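## Task

Get the glue stick standing upright on the desk, resting on either of its ends. Release it and pull the robot away. It must not have toppled or be leaning, and it must stay upright without any support from the robot.

## Robot and tools

ROBOT. A wheeled base with a central column, a tilting head, and a left and right arm. Each arm has six revolute joints and a parallel gripper. Folded, as at the start, the robot measures 0.73 m long, 0.62 m wide and 1.88 m tall, and its front sits 0.40 m ahead of the column. The base drives forward or back and turns in place. It cannot move sideways. Small loose objects may occasionally get nudged by something else.

FRAMES. Base frame: origin on the floor under the column, midway between the drive wheels, x forward, y left, z up. left_hand and right_hand are reported in this frame. Each is the point where the fingers join, and the tips reach 8 mm past it. The hand's z axis points along the fingers (quat_wxyz maps (0,0,1) to that direction), and its y axis runs along the opening. Odometry frame: the base frame as it was at the start of the scene. base_odometry counts only wheel rotation, so slipping looks like travel. Heading is in -3.142 to 3.142, positive to the left.

execute_actions. "actions" is a list holding one action or none. An empty list only returns state and images. An action may have "base", "joints" or both, plus optional "speeds". Its motions start at once and may finish at different times.
- base: give exactly one key. translate_m is a straight drive in metres, an offset from where the base last measured itself, positive forward, range -3 to 3. rotate_rad is a turn in place in radians, an offset, positive counter-clockwise seen from above, range -3.2 to 3.2. A move needing more than 8.667 s at its top speed is refused.
- joints: absolute targets keyed by name, not offsets. head_tilt_rad -0.61 to 1.308 (0 is about level, positive looks down). left_/right_joint1_rad -2.879 to 2.879, joint2 0 to 3.141, joint3 0 to 3.019, joint4 -1.692 to 1.57, joint5 -1.57 to 1.57 (positive swings the hand to the robot's right), joint6 -2.094 to 2.094 (positive rolls clockwise seen from behind the hand). left_/right_gripper_m 0 to 0.093 m is the fingertip gap. A joint counts as done within its tolerance: ±0.03, ±0.045, ±0.14, ±0.09, ±0.055, ±0.03, ±0.035 and ±0.003 for gripper, in the order head, joints 1 to 6, gripper. Positive joint1 moves the hand ahead and down toward the robot's left. A joint you leave out can still be driving toward an earlier target, unreported.
- speeds: top-speed caps for this action only. translate_m 0.05 to 0.8 m/s, rotate_rad 0.1 to 1 rad/s. The maximum is the default. Arms ignore it.
- cameras: any of cam_head_left, cam_head_right, cam_left_wrist, cam_right_wrist, nav_camera, or "all". Left out, null or ["all"] gives every camera, and [] gives none. The "pictures" line lists the images in order.
Unknown keys, unknown camera names or out-of-range values get the call refused, and nothing moves. Each action lasts at most 15 s. Once a result reports a stop, later motion, wait and finished_scene calls in the same reply are skipped.

wait: seconds, 0 to 10. Nothing new is commanded. Returns state and images.
zoom_image: camera plus region [x0, y0, x1, y1] in pixels from the top-left of that camera's latest full image, no larger than 504 by 504.
finished_scene: scene, the number of the current scene. It ends the scene for good and reports success. The object must already be stable.

ARM GEOMETRY. With joint1 at -1.57 (left) or 1.57 (right) and joints 5 and 6 at 0, the arm moves in a vertical plane facing forward, 0.23 m to that side of the column. Let a = j2 - 0.35, b = 1.05 + j2 - j3, c = b - j4 (c = 1.57 means fingers straight down). The hand point is then about 0.12 + 0.39 sin a + 0.38 cos b + 0.25 cos c m ahead and 1.46 + 0.39 cos a - 0.38 sin b - 0.25 sin c m up. For example, j2, j3, j4 = 0.93, 0.78, 0.14 gives 0.60 m ahead and 1.21 m up. The real hand tends to end up to about 5 cm lower and nearer the column, more under a load. Reach is about 1 m from the shoulder, with a lowest point of 0.47 m at 0.3 m ahead, so the floor is out of reach. Light objects (0.3 kg or less) are safe with the fingers down, up to 0.6 m ahead and 0.65 to 1.6 m up. Small changes under about 0.03 rad (0.08 for j2 and j3) may not move anything. Approach gently in steps of about 0.05 rad counted from your previous target.

GRIPPER. The fingers are 7 cm long. Outside width is the opening plus 1 cm at the tips and plus 5 cm at the base. The body behind is 10 x 7 cm. To grasp, command a gap smaller than the object, and off_target is then normal. A reported gap staying 0.002 m or more above the target means something is held.

RESULTS. base_status and joint_status report each motion as done, off_target, contact_stop (base only, a wheel stalled), time_out, not_followed, or limit_stop_at_motor_heat. "joint command not followed" with a cause line means a safety check held back an arm's targets because of a near collision. To recover, move the offending joints at least 0.05 rad back, move the other arm away, or drive off from an obstacle. A blocked arm keeps pushing, so send its reported positions back as targets to relieve it. on_its_own reports uncommanded behaviour, where "held at" is the target held. motor_effort covers left_wheel and right_wheel in percent, with the peak in brackets. wheel_motors_off is 1 while the wheels are shut down. If turned_by_wheels and turned_by_imu differ by over about 4% and by at least 0.05 rad, the base hit something or slipped. base_tilt is in degrees, positive for leaning forward or right. A drop in the forward value of 0.5 or more means the base is leaning back. Motor temperatures are listed per arm, and a MOTOR HOT line appears from 85 °C.

CAMERAS. The head cameras sit 1.47 to 1.58 m up, tilted down by about head_tilt_rad. Straight ahead can lie up to 0.3 rad off the image centre. The wrist cameras sit 0.10 m behind the fingertips and look along the fingers, angled 0.62 rad toward the hand's +x. The fingertips end at the image centre. With the fingers down and the arm forward, image up is roughly farther ahead. nav_camera sits at the front of the base, 0.23 m up, looking forward.

AVOID. Never let the arms strike or press on each other, especially near the centre line or at speed. Don't drop, slam, or shove objects, and don't topple the target. After contact_stop, back up 0.05 m before turning. Sustained hard base pushing (about 3 s) shuts the wheels off for 2 s. A tabletop at 0.30 to 1.20 m can slide over the base and hit the column. Long hard pushing or holding heats motors, and at 100 °C that arm goes limp and falls.

Each tool is called after "Emit:" as name(argument=value, ...), one argument or row to a line, values as JSON.

## Session

I'll start by checking the robot's state and the camera views.

Emit:
execute_actions(
  actions=[],
)

Scene clock: 0.00 s.
Motor temperatures (°C, as the motors report them): left_arm=[31 29 27 29 28 28] | right_arm=[30 30 31 31 30 29]
base_odometry: x=+0.000 y=+0.000 heading=+0.000 (m, m, rad; odometry frame)
turned_by_wheels: +0.000 (rad since the last result)
turned_by_imu: +0.000 (rad since the last result)
base_tilt: forward=-0.2 right=+0.2 (deg)
base_status: not commanded
joint_positions: head_tilt_rad=+0.879 left_joint1_rad=-1.557 left_joint2_rad=+0.904 left_joint3_rad=+0.437 left_joint4_rad=-0.963 left_joint5_rad=+0.048 left_joint6_rad=+0.012 left_gripper_m=+0.095 right_joint1_rad=+1.601 right_joint2_rad=+0.860 right_joint3_rad=+0.368 right_joint4_rad=-0.910 right_joint5_rad=+0.030 right_joint6_rad=+0.081 right_gripper_m=+0.095
joint_status: not commanded
wheel_motors_off: 0
motor_effort: left_wheel=+2 right_wheel=+2 (%)
left_hand: x=+0.1559 y=+0.2191 z=+1.2499 quat_wxyz=(+0.437, +0.011, -0.899, +0.021) (m; base frame)
right_hand: x=+0.1361 y=-0.2244 z=+1.2526 quat_wxyz=(+0.424, -0.018, -0.905, +0.022) (m; base frame)
pictures: cam_head_left, cam_head_right, cam_left_wrist, cam_right_wrist, nav_camera
Images, in order (width x height): cam_head_left 896x504, cam_head_right 896x504, cam_left_wrist 616x616, cam_right_wrist 616x616, nav_camera 896x504.

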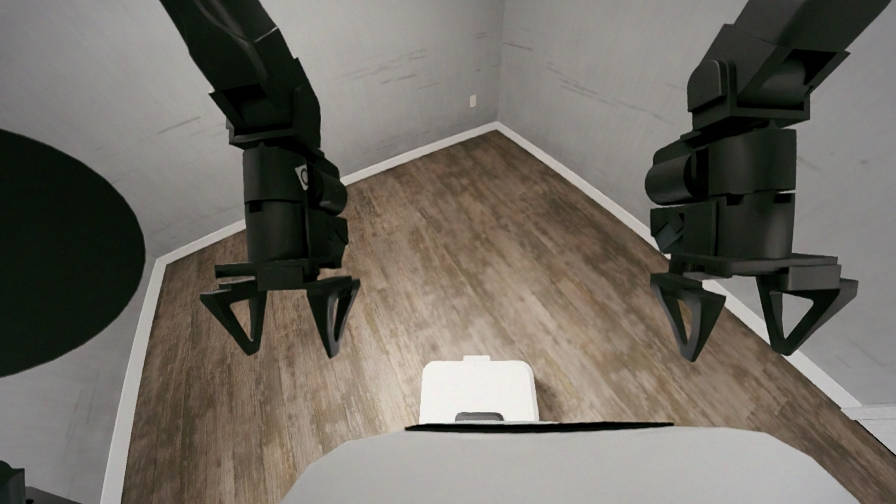

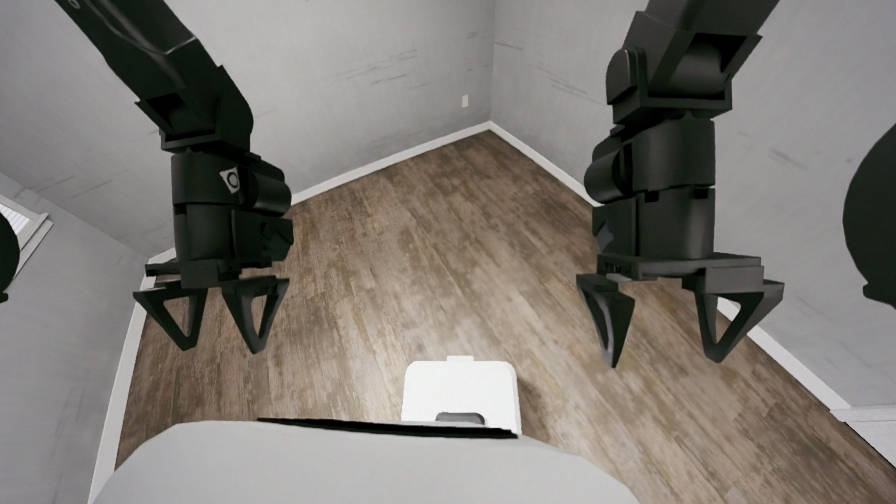

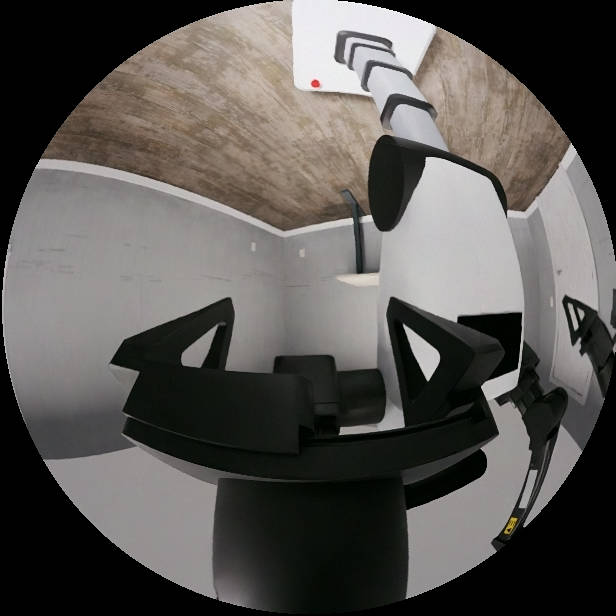

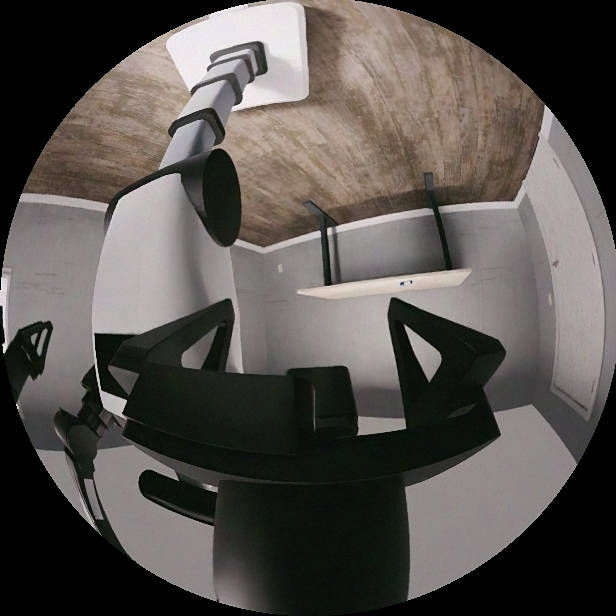

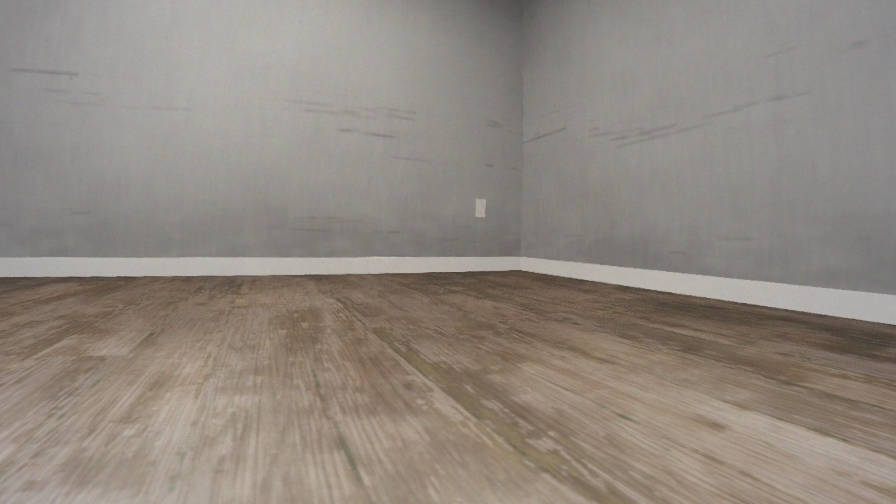

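Emit:
zoom_image(
  camera="cam_right_wrist",
  region=[270, 150, 520, 320],
)

Emit:
zoom_image(
  camera="cam_left_wrist",
  region=[240, 150, 460, 320],
)

Region (270, 150, 520, 320) of cam_right_wrist's 616x616 image, scaled by 2.016, with more detail than that image has; it fills the top 343 rows of this view, and the rest is white.

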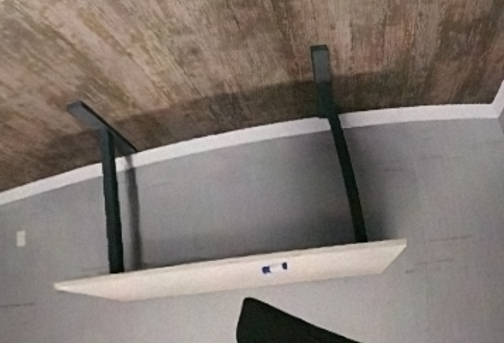

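Region (240, 150, 460, 320) of cam_left_wrist's 616x616 image, scaled by 2.291, with more detail than that image has; it fills the top 389 rows of this view, and the rest is white.

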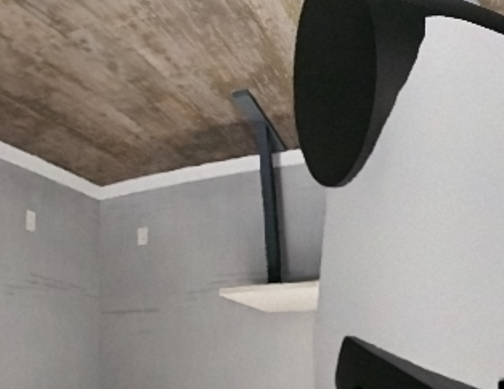

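Emit:
execute_actions(
  actions=[
    {"base": {"rotate_rad": -2.6}, "joints": {"head_tilt_rad": 0.45}},
  ],
  cameras=["cam_head_left", "cam_head_right", "nav_camera"],
)

Scene clock: 124.20 s.
Motor temperatures (°C, as the motors report them): left_arm=[31 30 27 29 28 28] | right_arm=[30 31 31 31 30 29]
base_odometry: x=+0.000 y=+0.000 heading=-2.599 (m, m, rad; odometry frame)
turned_by_wheels: -2.599 (rad since the last result)
turned_by_imu: -2.603 (rad since the last result)
base_tilt: forward=-0.3 right=+0.2 (deg)
base_status: done
joint_positions: head_tilt_rad=+0.469 left_joint1_rad=-1.557 left_joint2_rad=+0.904 left_joint3_rad=+0.437 left_joint4_rad=-0.963 left_joint5_rad=+0.048 left_joint6_rad=+0.012 left_gripper_m=+0.095 right_joint1_rad=+1.601 right_joint2_rad=+0.860 right_joint3_rad=+0.368 right_joint4_rad=-0.910 right_joint5_rad=+0.030 right_joint6_rad=+0.081 right_gripper_m=+0.095
joint_status: all done
wheel_motors_off: 0
motor_effort: left_wheel=+6(33) right_wheel=-5(47) (%)
left_hand: x=+0.1559 y=+0.2191 z=+1.2499 quat_wxyz=(+0.437, +0.011, -0.899, +0.021) (m; base frame)
right_hand: x=+0.1361 y=-0.2244 z=+1.2526 quat_wxyz=(+0.424, -0.018, -0.905, +0.022) (m; base frame)
pictures: cam_head_left, cam_head_right, nav_camera
Images, in order (width x height): cam_head_left 896x504, cam_head_right 896x504, nav_camera 896x504.

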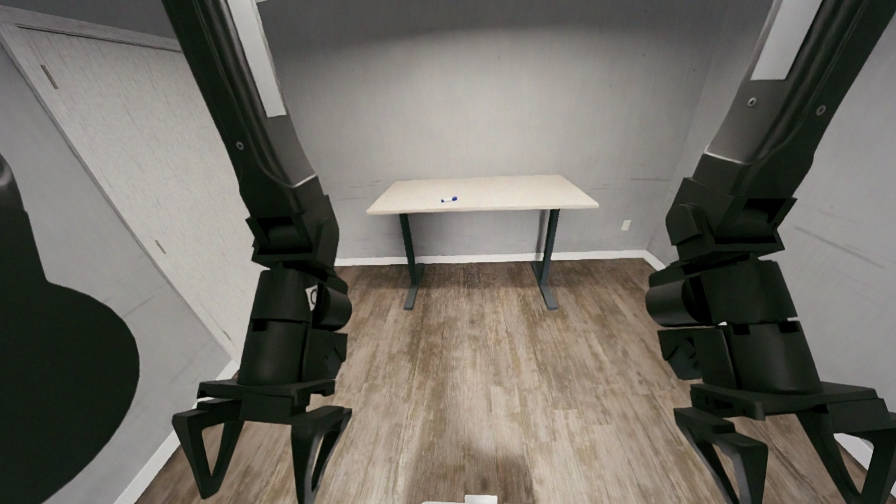

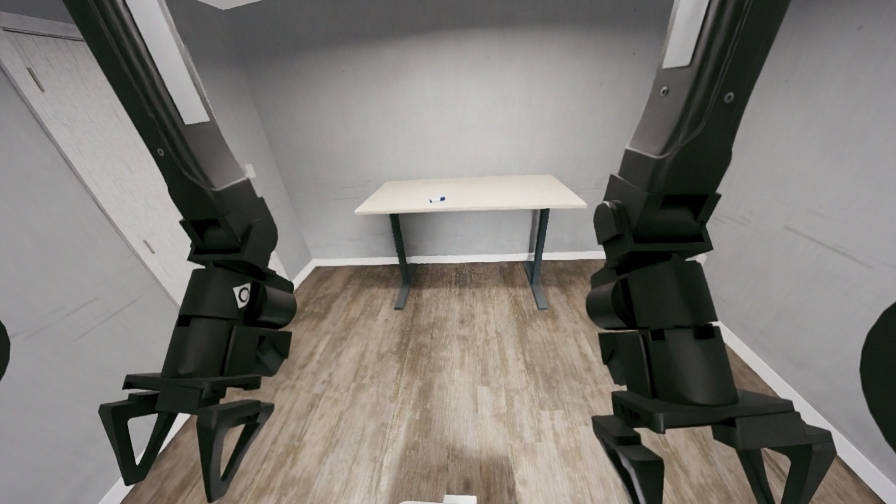

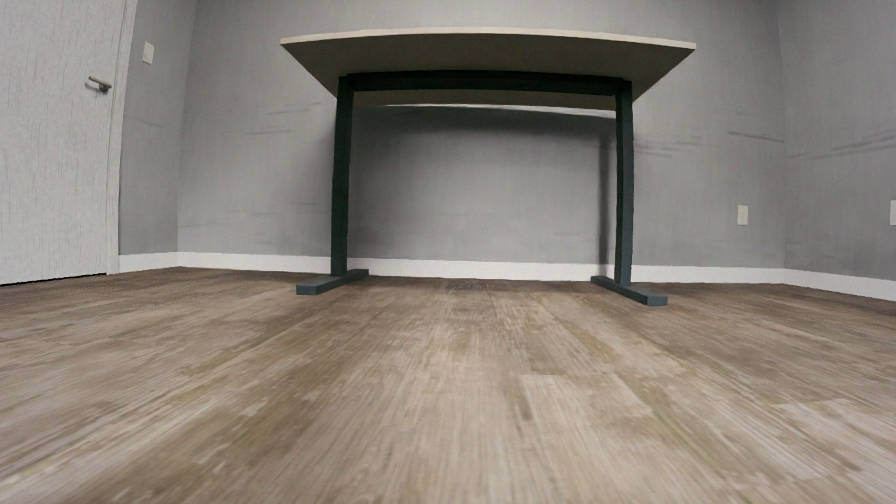

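Emit:
zoom_image(
  camera="cam_head_left",
  region=[360, 160, 610, 320],
)

Emit:
zoom_image(
  camera="cam_head_left",
  region=[420, 180, 480, 220],
)

Region (360, 160, 610, 320) of cam_head_left's 896x504 image, scaled by 2.016, with more detail than that image has; it fills the top 323 rows of this view, and the rest is white.

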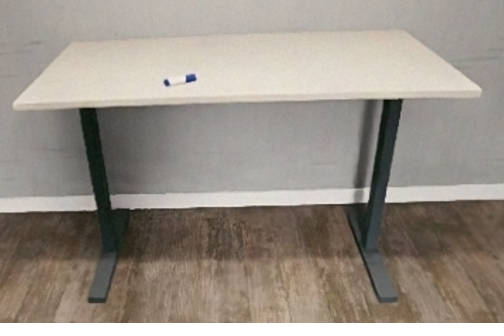

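Region (420, 180, 480, 220) of cam_head_left's 896x504 image, scaled by 8.400, with more detail than that image has.

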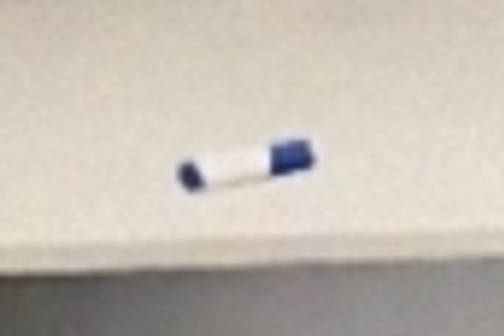

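Emit:
execute_actions(
  actions=[
    {"base": {"translate_m": 1.0}, "joints": {"head_tilt_rad": 0.6, "left_joint1_rad": -1.57, "left_joint2_rad": 1.107, "left_joint3_rad": 1.027, "left_joint4_rad": -0.44, "left_joint5_rad": 0.0, "left_joint6_rad": 1.0, "left_gripper_m": 0.093}},
  ],
)

Scene clock: 247.43 s.
Motor temperatures (°C, as the motors report them): left_arm=[31 31 27 29 28 28] | right_arm=[30 31 31 31 30 29]
base_odometry: x=-0.857 y=-0.516 heading=-2.599 (m, m, rad; odometry frame)
turned_by_wheels: +0.000 (rad since the last result)
turned_by_imu: +0.004 (rad since the last result)
base_tilt: forward=-0.3 right=+0.2 (deg)
base_status: done
joint_positions: head_tilt_rad=+0.604 left_joint1_rad=-1.558 left_joint2_rad=+1.111 left_joint3_rad=+1.024 left_joint4_rad=-0.441 left_joint5_rad=+0.001 left_joint6_rad=+0.992 left_gripper_m=+0.093 right_joint1_rad=+1.601 right_joint2_rad=+0.859 right_joint3_rad=+0.370 right_joint4_rad=-0.910 right_joint5_rad=+0.030 right_joint6_rad=+0.081 right_gripper_m=+0.095
joint_status: all done
wheel_motors_off: 0
motor_effort: left_wheel=+1(54) right_wheel=+0(60) (%)
left_hand: x=+0.5506 y=+0.2309 z=+1.1419 quat_wxyz=(+0.004, -0.473, -0.881, -0.003) (m; base frame)
right_hand: x=+0.1374 y=-0.2244 z=+1.2522 quat_wxyz=(+0.423, -0.018, -0.906, +0.022) (m; base frame)
pictures: cam_head_left, cam_head_right, cam_left_wrist, cam_right_wrist, nav_camera
Images, in order (width x height): cam_head_left 896x504, cam_head_right 896x504, cam_left_wrist 616x616, cam_right_wrist 616x616, nav_camera 896x504.

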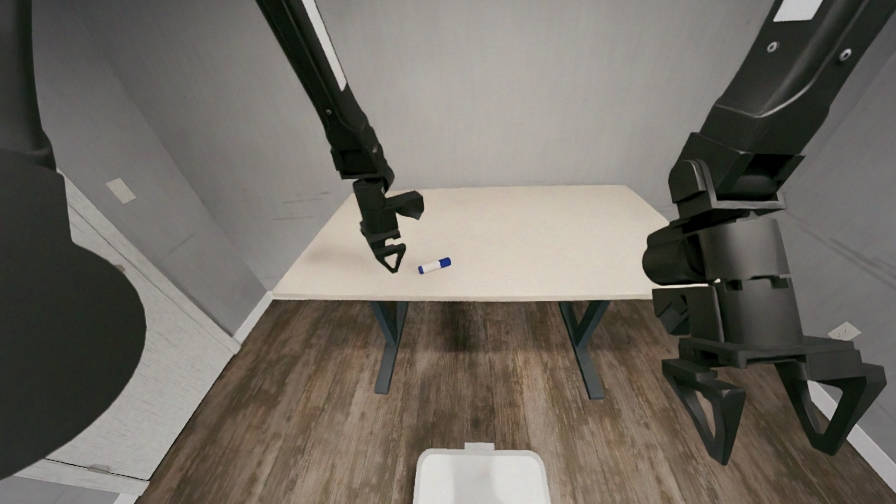

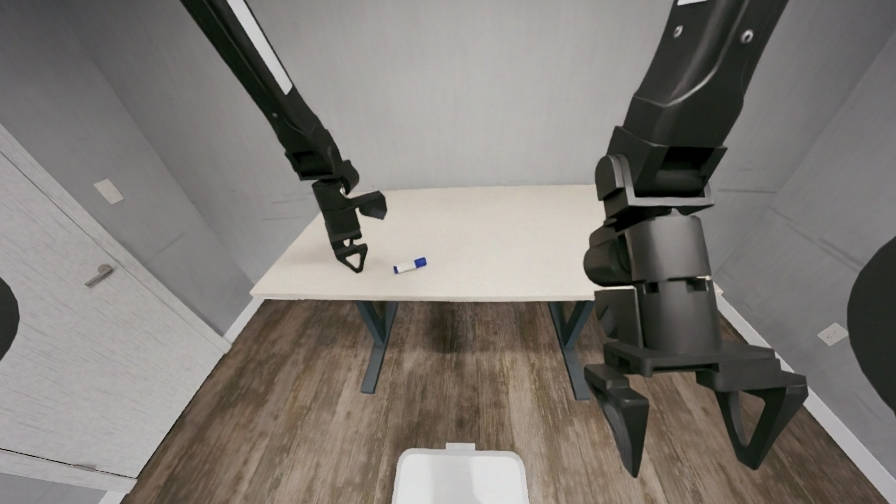

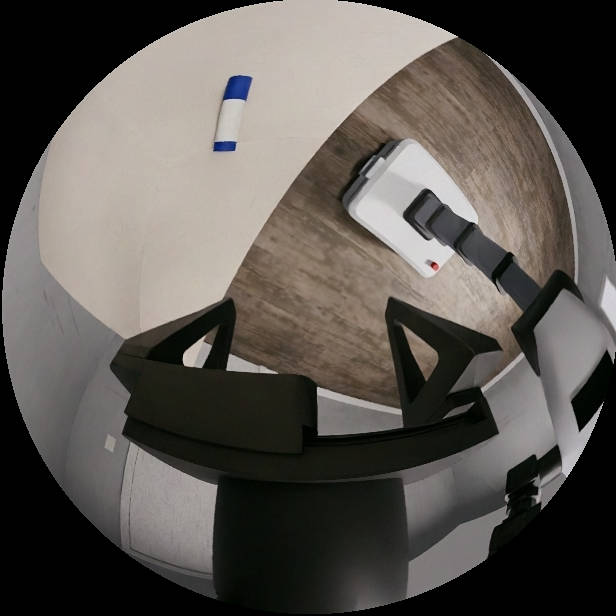

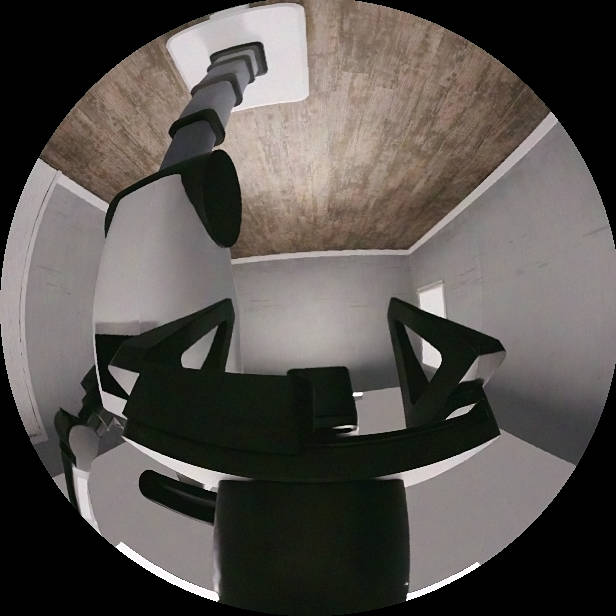

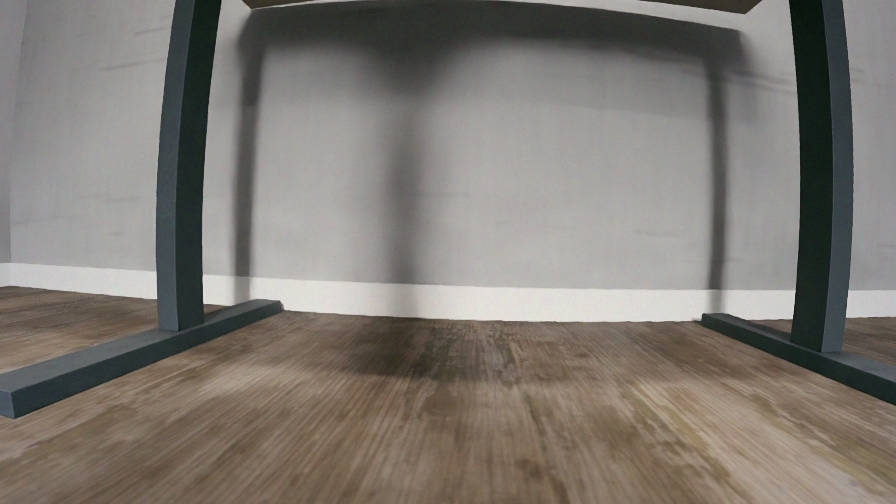

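Emit:
execute_actions(
  actions=[
    {"base": {"rotate_rad": -0.137}, "joints": {"head_tilt_rad": 0.7, "left_joint2_rad": 1.422, "left_joint3_rad": 1.577, "left_joint4_rad": -0.675, "left_joint6_rad": 1.04}},
  ],
  cameras=["cam_head_left", "cam_head_right", "cam_left_wrist"],
)

Scene clock: 340.93 s.
Motor temperatures (°C, as the motors report them): left_arm=[31 33 28 29 28 28] | right_arm=[30 32 31 31 30 29]
base_odometry: x=-0.857 y=-0.516 heading=-2.734 (m, m, rad; odometry frame)
turned_by_wheels: -0.135 (rad since the last result)
turned_by_imu: -0.132 (rad since the last result)
base_tilt: forward=-0.3 right=+0.1 (deg)
base_status: done
joint_positions: head_tilt_rad=+0.703 left_joint1_rad=-1.561 left_joint2_rad=+1.430 left_joint3_rad=+1.566 left_joint4_rad=-0.665 left_joint5_rad=+0.001 left_joint6_rad=+1.032 left_gripper_m=+0.093 right_joint1_rad=+1.601 right_joint2_rad=+0.859 right_joint3_rad=+0.370 right_joint4_rad=-0.910 right_joint5_rad=+0.030 right_joint6_rad=+0.081 right_gripper_m=+0.095
joint_status: all done
wheel_motors_off: 0
motor_effort: left_wheel=+0(41) right_wheel=+0(55) (%)
left_hand: x=+0.6968 y=+0.2304 z=+1.0886 quat_wxyz=(+0.004, -0.491, -0.871, -0.002) (m; base frame)
right_hand: x=+0.1374 y=-0.2244 z=+1.2522 quat_wxyz=(+0.423, -0.018, -0.906, +0.022) (m; base frame)
pictures: cam_head_left, cam_head_right, cam_left_wrist
Images, in order (width x height): cam_head_left 896x504, cam_head_right 896x504, cam_left_wrist 616x616.

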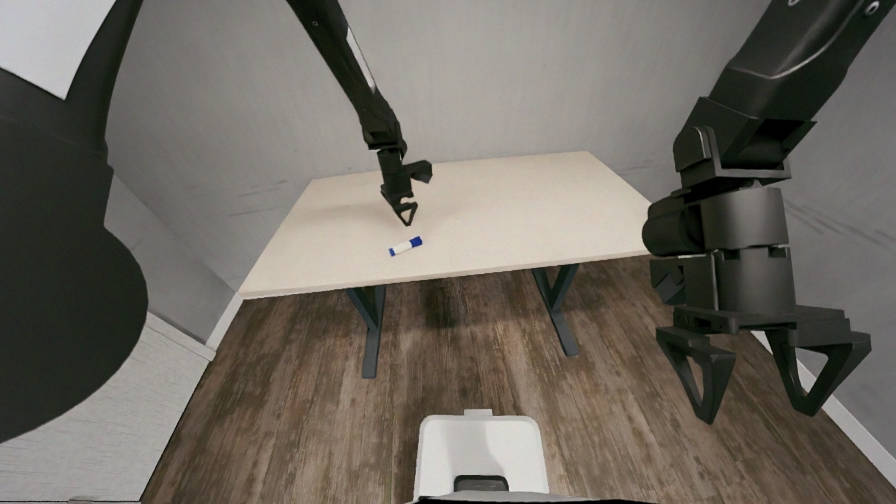

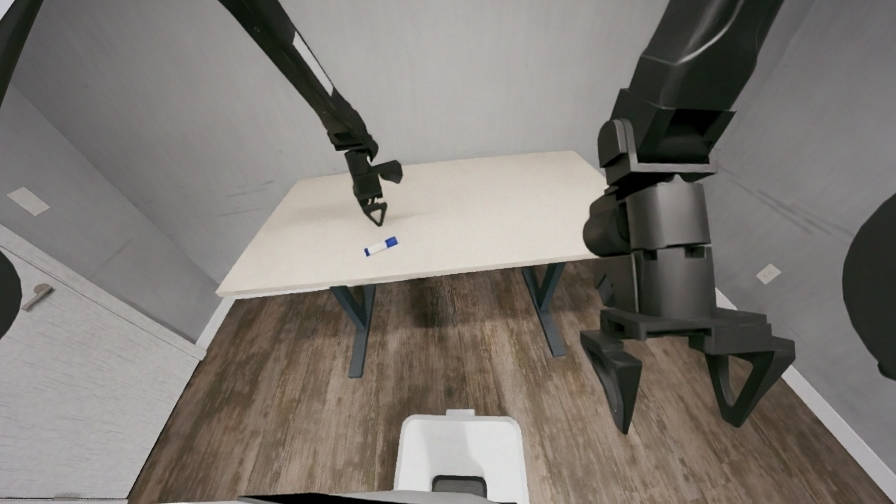

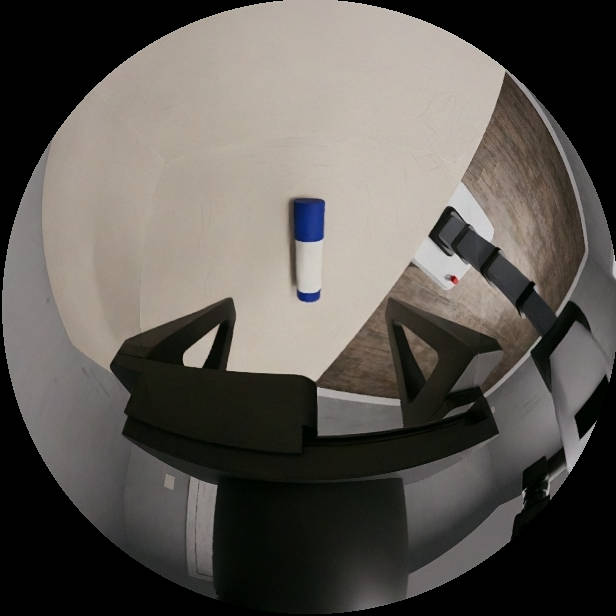

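Emit:
zoom_image(
  camera="cam_left_wrist",
  region=[200, 170, 420, 340],
)

Emit:
zoom_image(
  camera="cam_head_left",
  region=[340, 130, 480, 290],
)

Region (200, 170, 420, 340) of cam_left_wrist's 616x616 image, scaled by 2.291, with more detail than that image has; it fills the top 389 rows of this view, and the rest is white.

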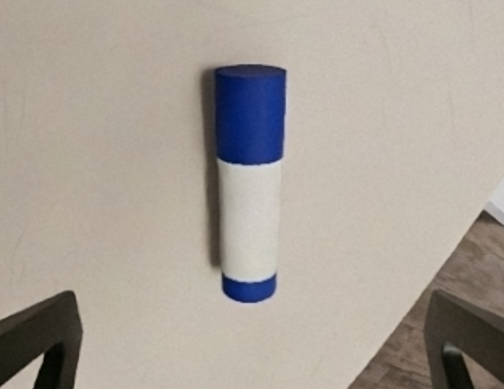

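Region (340, 130, 480, 290) of cam_head_left's 896x504 image, scaled by 3.150, with more detail than that image has; it fills the left 441 columns of this view, and the rest is white.

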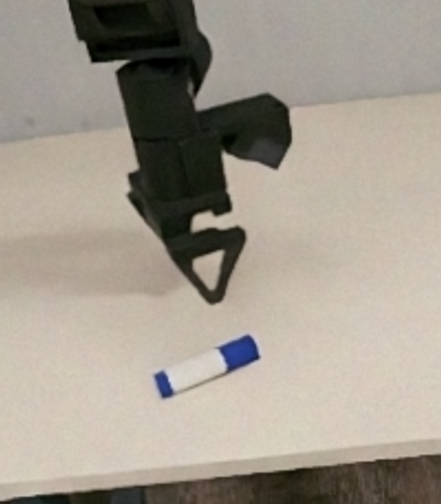

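Emit:
execute_actions(
  actions=[
    {"joints": {"left_joint2_rad": 1.632, "left_joint3_rad": 1.70, "left_joint4_rad": -0.589}},
  ],
  cameras=["cam_head_left", "cam_left_wrist"],
)

Scene clock: 436.67 s.
Motor temperatures (°C, as the motors report them): left_arm=[31 37 30 29 28 28] | right_arm=[30 32 31 31 30 29]
base_odometry: x=-0.857 y=-0.516 heading=-2.734 (m, m, rad; odometry frame)
turned_by_wheels: +0.000 (rad since the last result)
turned_by_imu: +0.001 (rad since the last result)
base_tilt: forward=-0.3 right=+0.1 (deg)
base_status: not commanded
joint_positions: head_tilt_rad=+0.703 left_joint1_rad=-1.561 left_joint2_rad=+1.641 left_joint3_rad=+1.691 left_joint4_rad=-0.589 left_joint5_rad=+0.001 left_joint6_rad=+1.032 left_gripper_m=+0.093 right_joint1_rad=+1.601 right_joint2_rad=+0.859 right_joint3_rad=+0.370 right_joint4_rad=-0.910 right_joint5_rad=+0.030 right_joint6_rad=+0.081 right_gripper_m=+0.095
joint_status: all done
wheel_motors_off: 0
motor_effort: left_wheel=+5(7) right_wheel=-3(3) (%)
left_hand: x=+0.6979 y=+0.2312 z=+0.9947 quat_wxyz=(+0.008, -0.491, -0.871, +0.000) (m; base frame)
right_hand: x=+0.1374 y=-0.2244 z=+1.2522 quat_wxyz=(+0.423, -0.018, -0.906, +0.022) (m; base frame)
pictures: cam_head_left, cam_left_wrist
Images, in order (width x height): cam_head_left 896x504, cam_left_wrist 616x616.

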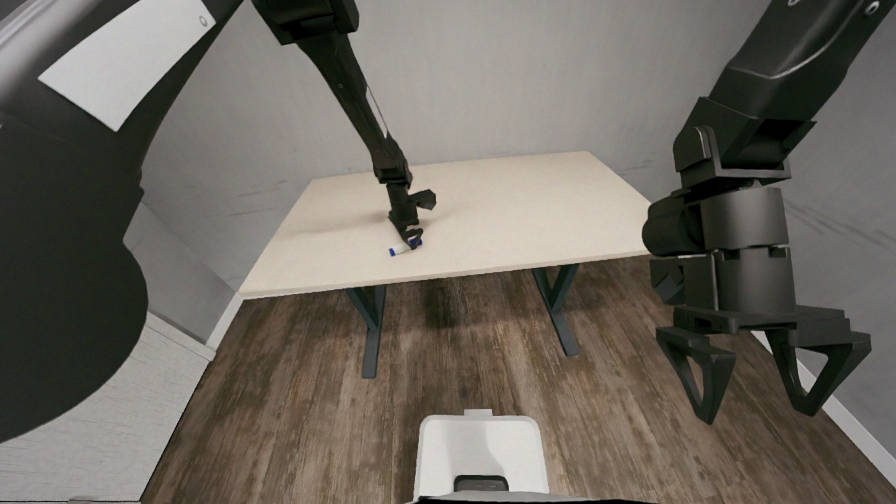

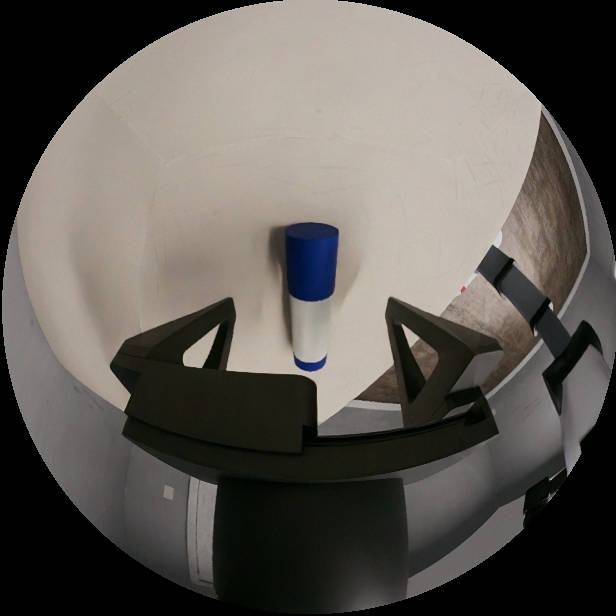

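Emit:
zoom_image(
  camera="cam_left_wrist",
  region=[210, 200, 410, 400],
)

Emit:
zoom_image(
  camera="cam_head_left",
  region=[360, 170, 460, 280],
)

Region (210, 200, 410, 400) of cam_left_wrist's 616x616 image, scaled by 2.520, with more detail than that image has.

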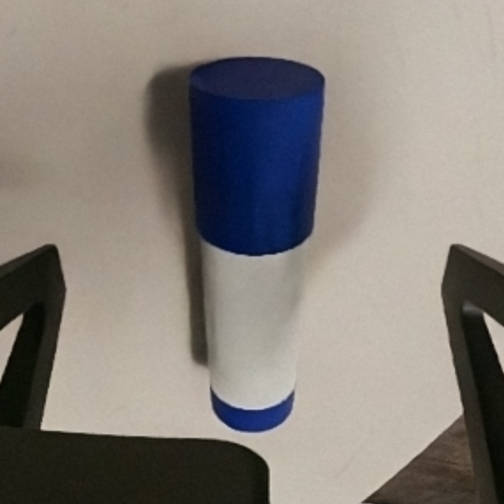

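Region (360, 170, 460, 280) of cam_head_left's 896x504 image, scaled by 4.582, with more detail than that image has; it fills the left 458 columns of this view, and the rest is white.

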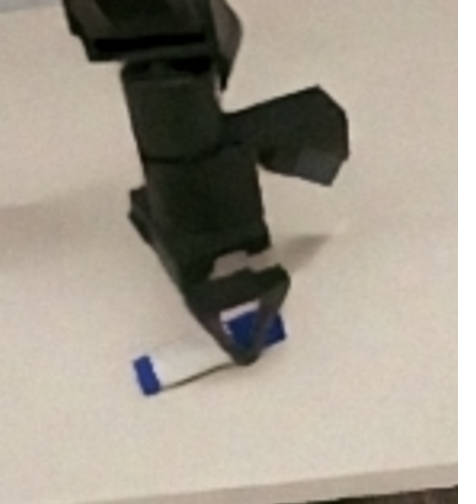

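Emit:
execute_actions(
  actions=[
    {"base": {"rotate_rad": -0.03}, "joints": {"left_joint2_rad": 1.662, "left_joint3_rad": 1.72, "left_joint4_rad": -0.579}, "speeds": {"rotate_rad": 0.1}},
  ],
  cameras=["cam_head_left", "cam_left_wrist"],
)

Scene clock: 508.77 s.
Motor temperatures (°C, as the motors report them): left_arm=[31 39 30 29 28 28] | right_arm=[30 32 31 31 30 29]
base_odometry: x=-0.857 y=-0.516 heading=-2.762 (m, m, rad; odometry frame)
turned_by_wheels: -0.028 (rad since the last result)
turned_by_imu: -0.027 (rad since the last result)
base_tilt: forward=-0.3 right=+0.2 (deg)
base_status: done
joint_positions: head_tilt_rad=+0.703 left_joint1_rad=-1.566 left_joint2_rad=+1.641 left_joint3_rad=+1.693 left_joint4_rad=-0.588 left_joint5_rad=+0.000 left_joint6_rad=+1.032 left_gripper_m=+0.093 right_joint1_rad=+1.601 right_joint2_rad=+0.859 right_joint3_rad=+0.370 right_joint4_rad=-0.910 right_joint5_rad=+0.030 right_joint6_rad=+0.081 right_gripper_m=+0.095
joint_status: all done
wheel_motors_off: 0
motor_effort: left_wheel=+0(22) right_wheel=-1(62) (%)
left_hand: x=+0.6989 y=+0.2278 z=+0.9948 quat_wxyz=(+0.006, -0.492, -0.870, +0.001) (m; base frame)
right_hand: x=+0.1374 y=-0.2244 z=+1.2522 quat_wxyz=(+0.423, -0.018, -0.906, +0.022) (m; base frame)
pictures: cam_head_left, cam_left_wrist
Images, in order (width x height): cam_head_left 896x504, cam_left_wrist 616x616.

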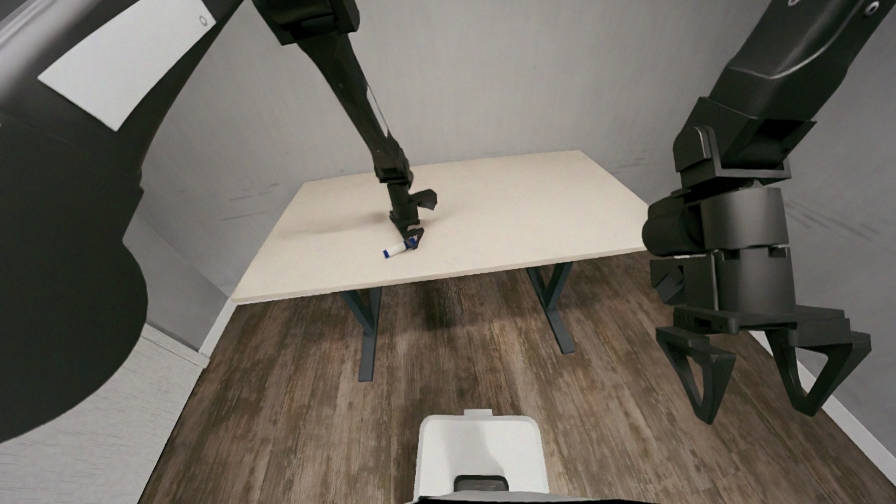

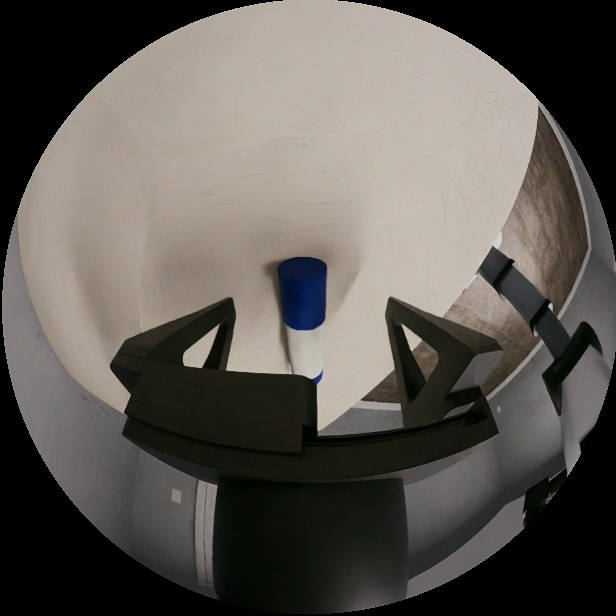

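Emit:
execute_actions(
  actions=[
    {"joints": {"left_joint2_rad": 1.712, "left_joint3_rad": 1.72, "left_joint4_rad": -0.56}},
  ],
  cameras=["cam_head_left", "cam_left_wrist"],
)

Scene clock: 545.60 s.
Motor temperatures (°C, as the motors report them): left_arm=[31 39 31 29 28 28] | right_arm=[30 32 31 31 30 29]
base_odometry: x=-0.857 y=-0.516 heading=-2.762 (m, m, rad; odometry frame)
turned_by_wheels: +0.000 (rad since the last result)
turned_by_imu: +0.001 (rad since the last result)
base_tilt: forward=-0.4 right=+0.3 (deg)
base_status: not commanded
joint_positions: head_tilt_rad=+0.703 left_joint1_rad=-1.566 left_joint2_rad=+1.694 left_joint3_rad=+1.704 left_joint4_rad=-0.567 left_joint5_rad=-0.001 left_joint6_rad=+1.033 left_gripper_m=+0.093 right_joint1_rad=+1.601 right_joint2_rad=+0.859 right_joint3_rad=+0.370 right_joint4_rad=-0.910 right_joint5_rad=+0.030 right_joint6_rad=+0.081 right_gripper_m=+0.095
joint_status: all done
wheel_motors_off: 0
motor_effort: left_wheel=+3(3) right_wheel=-4(4) (%)
left_hand: x=+0.6854 y=+0.2281 z=+0.9669 quat_wxyz=(+0.015, -0.493, -0.870, +0.006) (m; base frame)
right_hand: x=+0.1372 y=-0.2244 z=+1.2523 quat_wxyz=(+0.423, -0.018, -0.906, +0.022) (m; base frame)
pictures: cam_head_left, cam_left_wrist
Images, in order (width x height): cam_head_left 896x504, cam_left_wrist 616x616.

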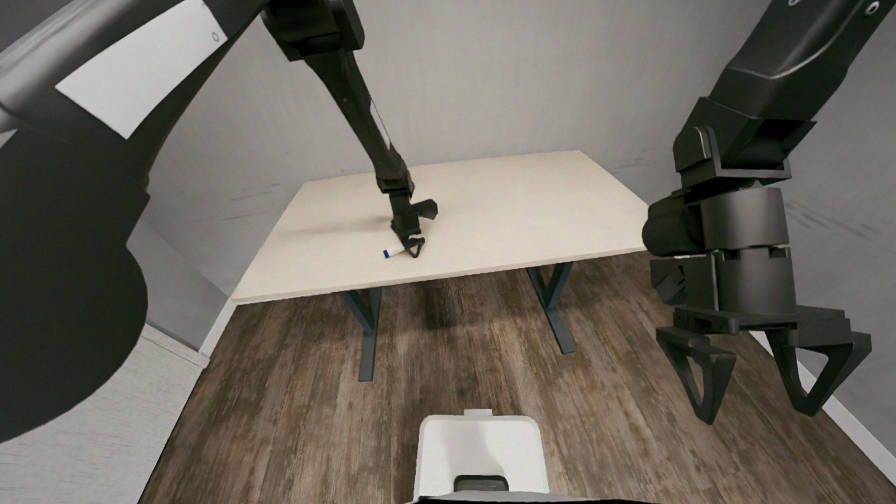

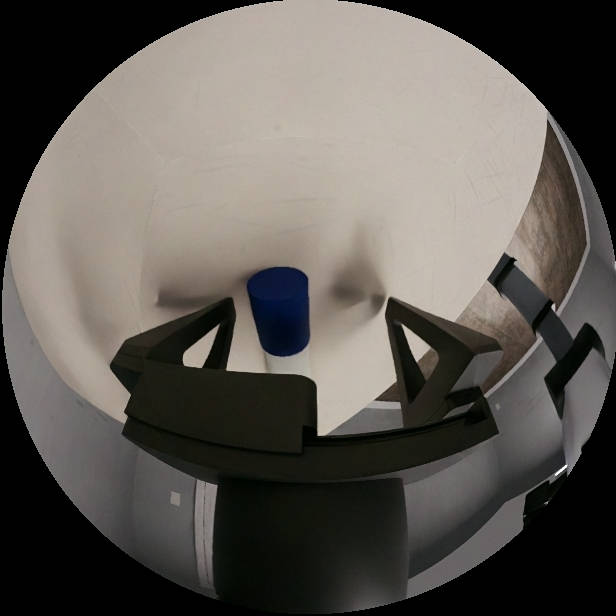

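Emit:
execute_actions(
  actions=[
    {"joints": {"left_joint2_rad": 1.685, "left_gripper_m": 0.005}},
  ],
  cameras=["cam_head_left", "cam_left_wrist"],
)

Scene clock: 558.13 s.
Motor temperatures (°C, as the motors report them): left_arm=[31 39 31 29 28 28] | right_arm=[30 32 31 31 30 29]
base_odometry: x=-0.857 y=-0.516 heading=-2.762 (m, m, rad; odometry frame)
turned_by_wheels: +0.000 (rad since the last result)
turned_by_imu: +0.001 (rad since the last result)
base_tilt: forward=-0.3 right=+0.1 (deg)
base_status: not commanded
joint_positions: head_tilt_rad=+0.703 left_joint1_rad=-1.566 left_joint2_rad=+1.694 left_joint3_rad=+1.704 left_joint4_rad=-0.566 left_joint5_rad=+0.000 left_joint6_rad=+1.034 left_gripper_m=+0.029 right_joint1_rad=+1.601 right_joint2_rad=+0.859 right_joint3_rad=+0.370 right_joint4_rad=-0.910 right_joint5_rad=+0.030 right_joint6_rad=+0.081 right_gripper_m=+0.095
joint_status: left_gripper_m off_target (ended at +0.029, target +0.005); the others done
wheel_motors_off: 0
motor_effort: left_wheel=+3(5) right_wheel=-4(4) (%)
left_hand: x=+0.6855 y=+0.2279 z=+0.9669 quat_wxyz=(+0.015, -0.493, -0.870, +0.006) (m; base frame)
right_hand: x=+0.1372 y=-0.2244 z=+1.2523 quat_wxyz=(+0.423, -0.018, -0.906, +0.022) (m; base frame)
pictures: cam_head_left, cam_left_wrist
Images, in order (width x height): cam_head_left 896x504, cam_left_wrist 616x616.

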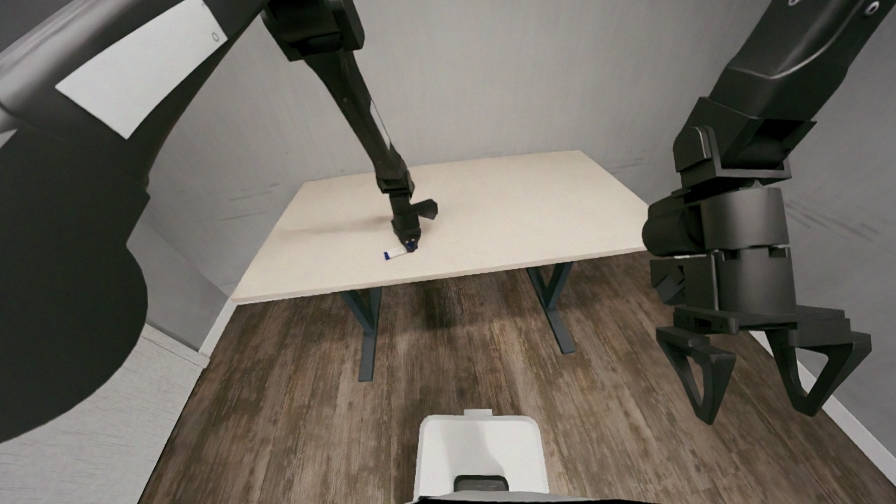

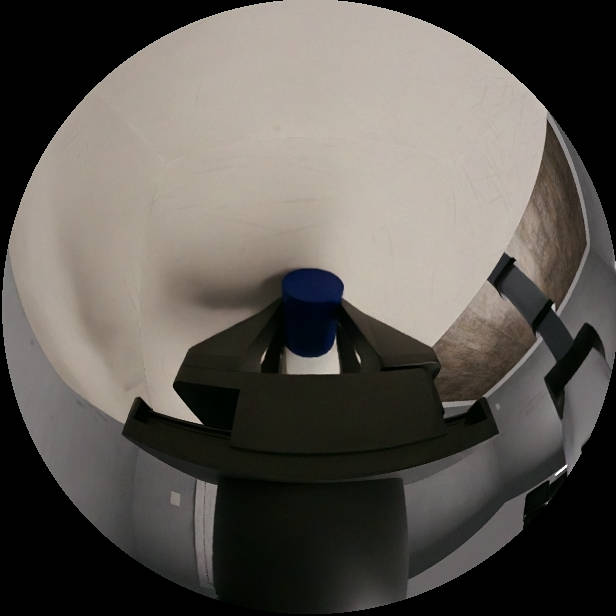

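Emit:
execute_actions(
  actions=[
    {"joints": {"left_joint2_rad": 1.5, "left_joint6_rad": 0.0, "head_tilt_rad": 0.5}},
  ],
  cameras=["cam_head_left", "cam_left_wrist"],
)

Scene clock: 615.77 s.
Motor temperatures (°C, as the motors report them): left_arm=[31 41 31 29 28 28] | right_arm=[30 32 31 31 30 29]
base_odometry: x=-0.857 y=-0.516 heading=-2.762 (m, m, rad; odometry frame)
turned_by_wheels: +0.000 (rad since the last result)
turned_by_imu: +0.001 (rad since the last result)
base_tilt: forward=-0.2 right=+0.2 (deg)
base_status: not commanded
joint_positions: head_tilt_rad=+0.518 left_joint1_rad=-1.566 left_joint2_rad=+1.480 left_joint3_rad=+1.711 left_joint4_rad=-0.564 left_joint5_rad=+0.000 left_joint6_rad=+0.008 left_gripper_m=+0.029 right_joint1_rad=+1.601 right_joint2_rad=+0.859 right_joint3_rad=+0.370 right_joint4_rad=-0.910 right_joint5_rad=+0.030 right_joint6_rad=+0.081 right_gripper_m=+0.095
joint_status: all done
wheel_motors_off: 0
motor_effort: left_wheel=+4(5) right_wheel=-4(4) (%)
left_hand: x=+0.7805 y=+0.2276 z=+1.0994 quat_wxyz=(-0.095, -0.003, -0.995, -0.002) (m; base frame)
right_hand: x=+0.1372 y=-0.2244 z=+1.2523 quat_wxyz=(+0.423, -0.018, -0.906, +0.022) (m; base frame)
pictures: cam_head_left, cam_left_wrist
Images, in order (width x height): cam_head_left 896x504, cam_left_wrist 616x616.

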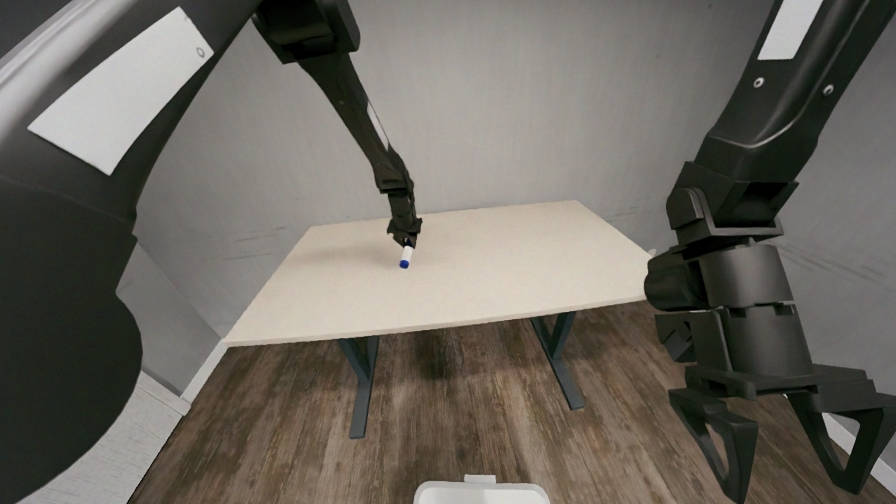

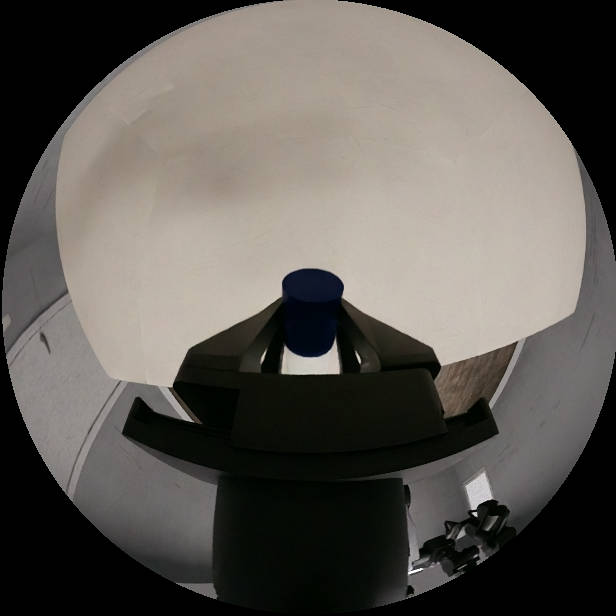

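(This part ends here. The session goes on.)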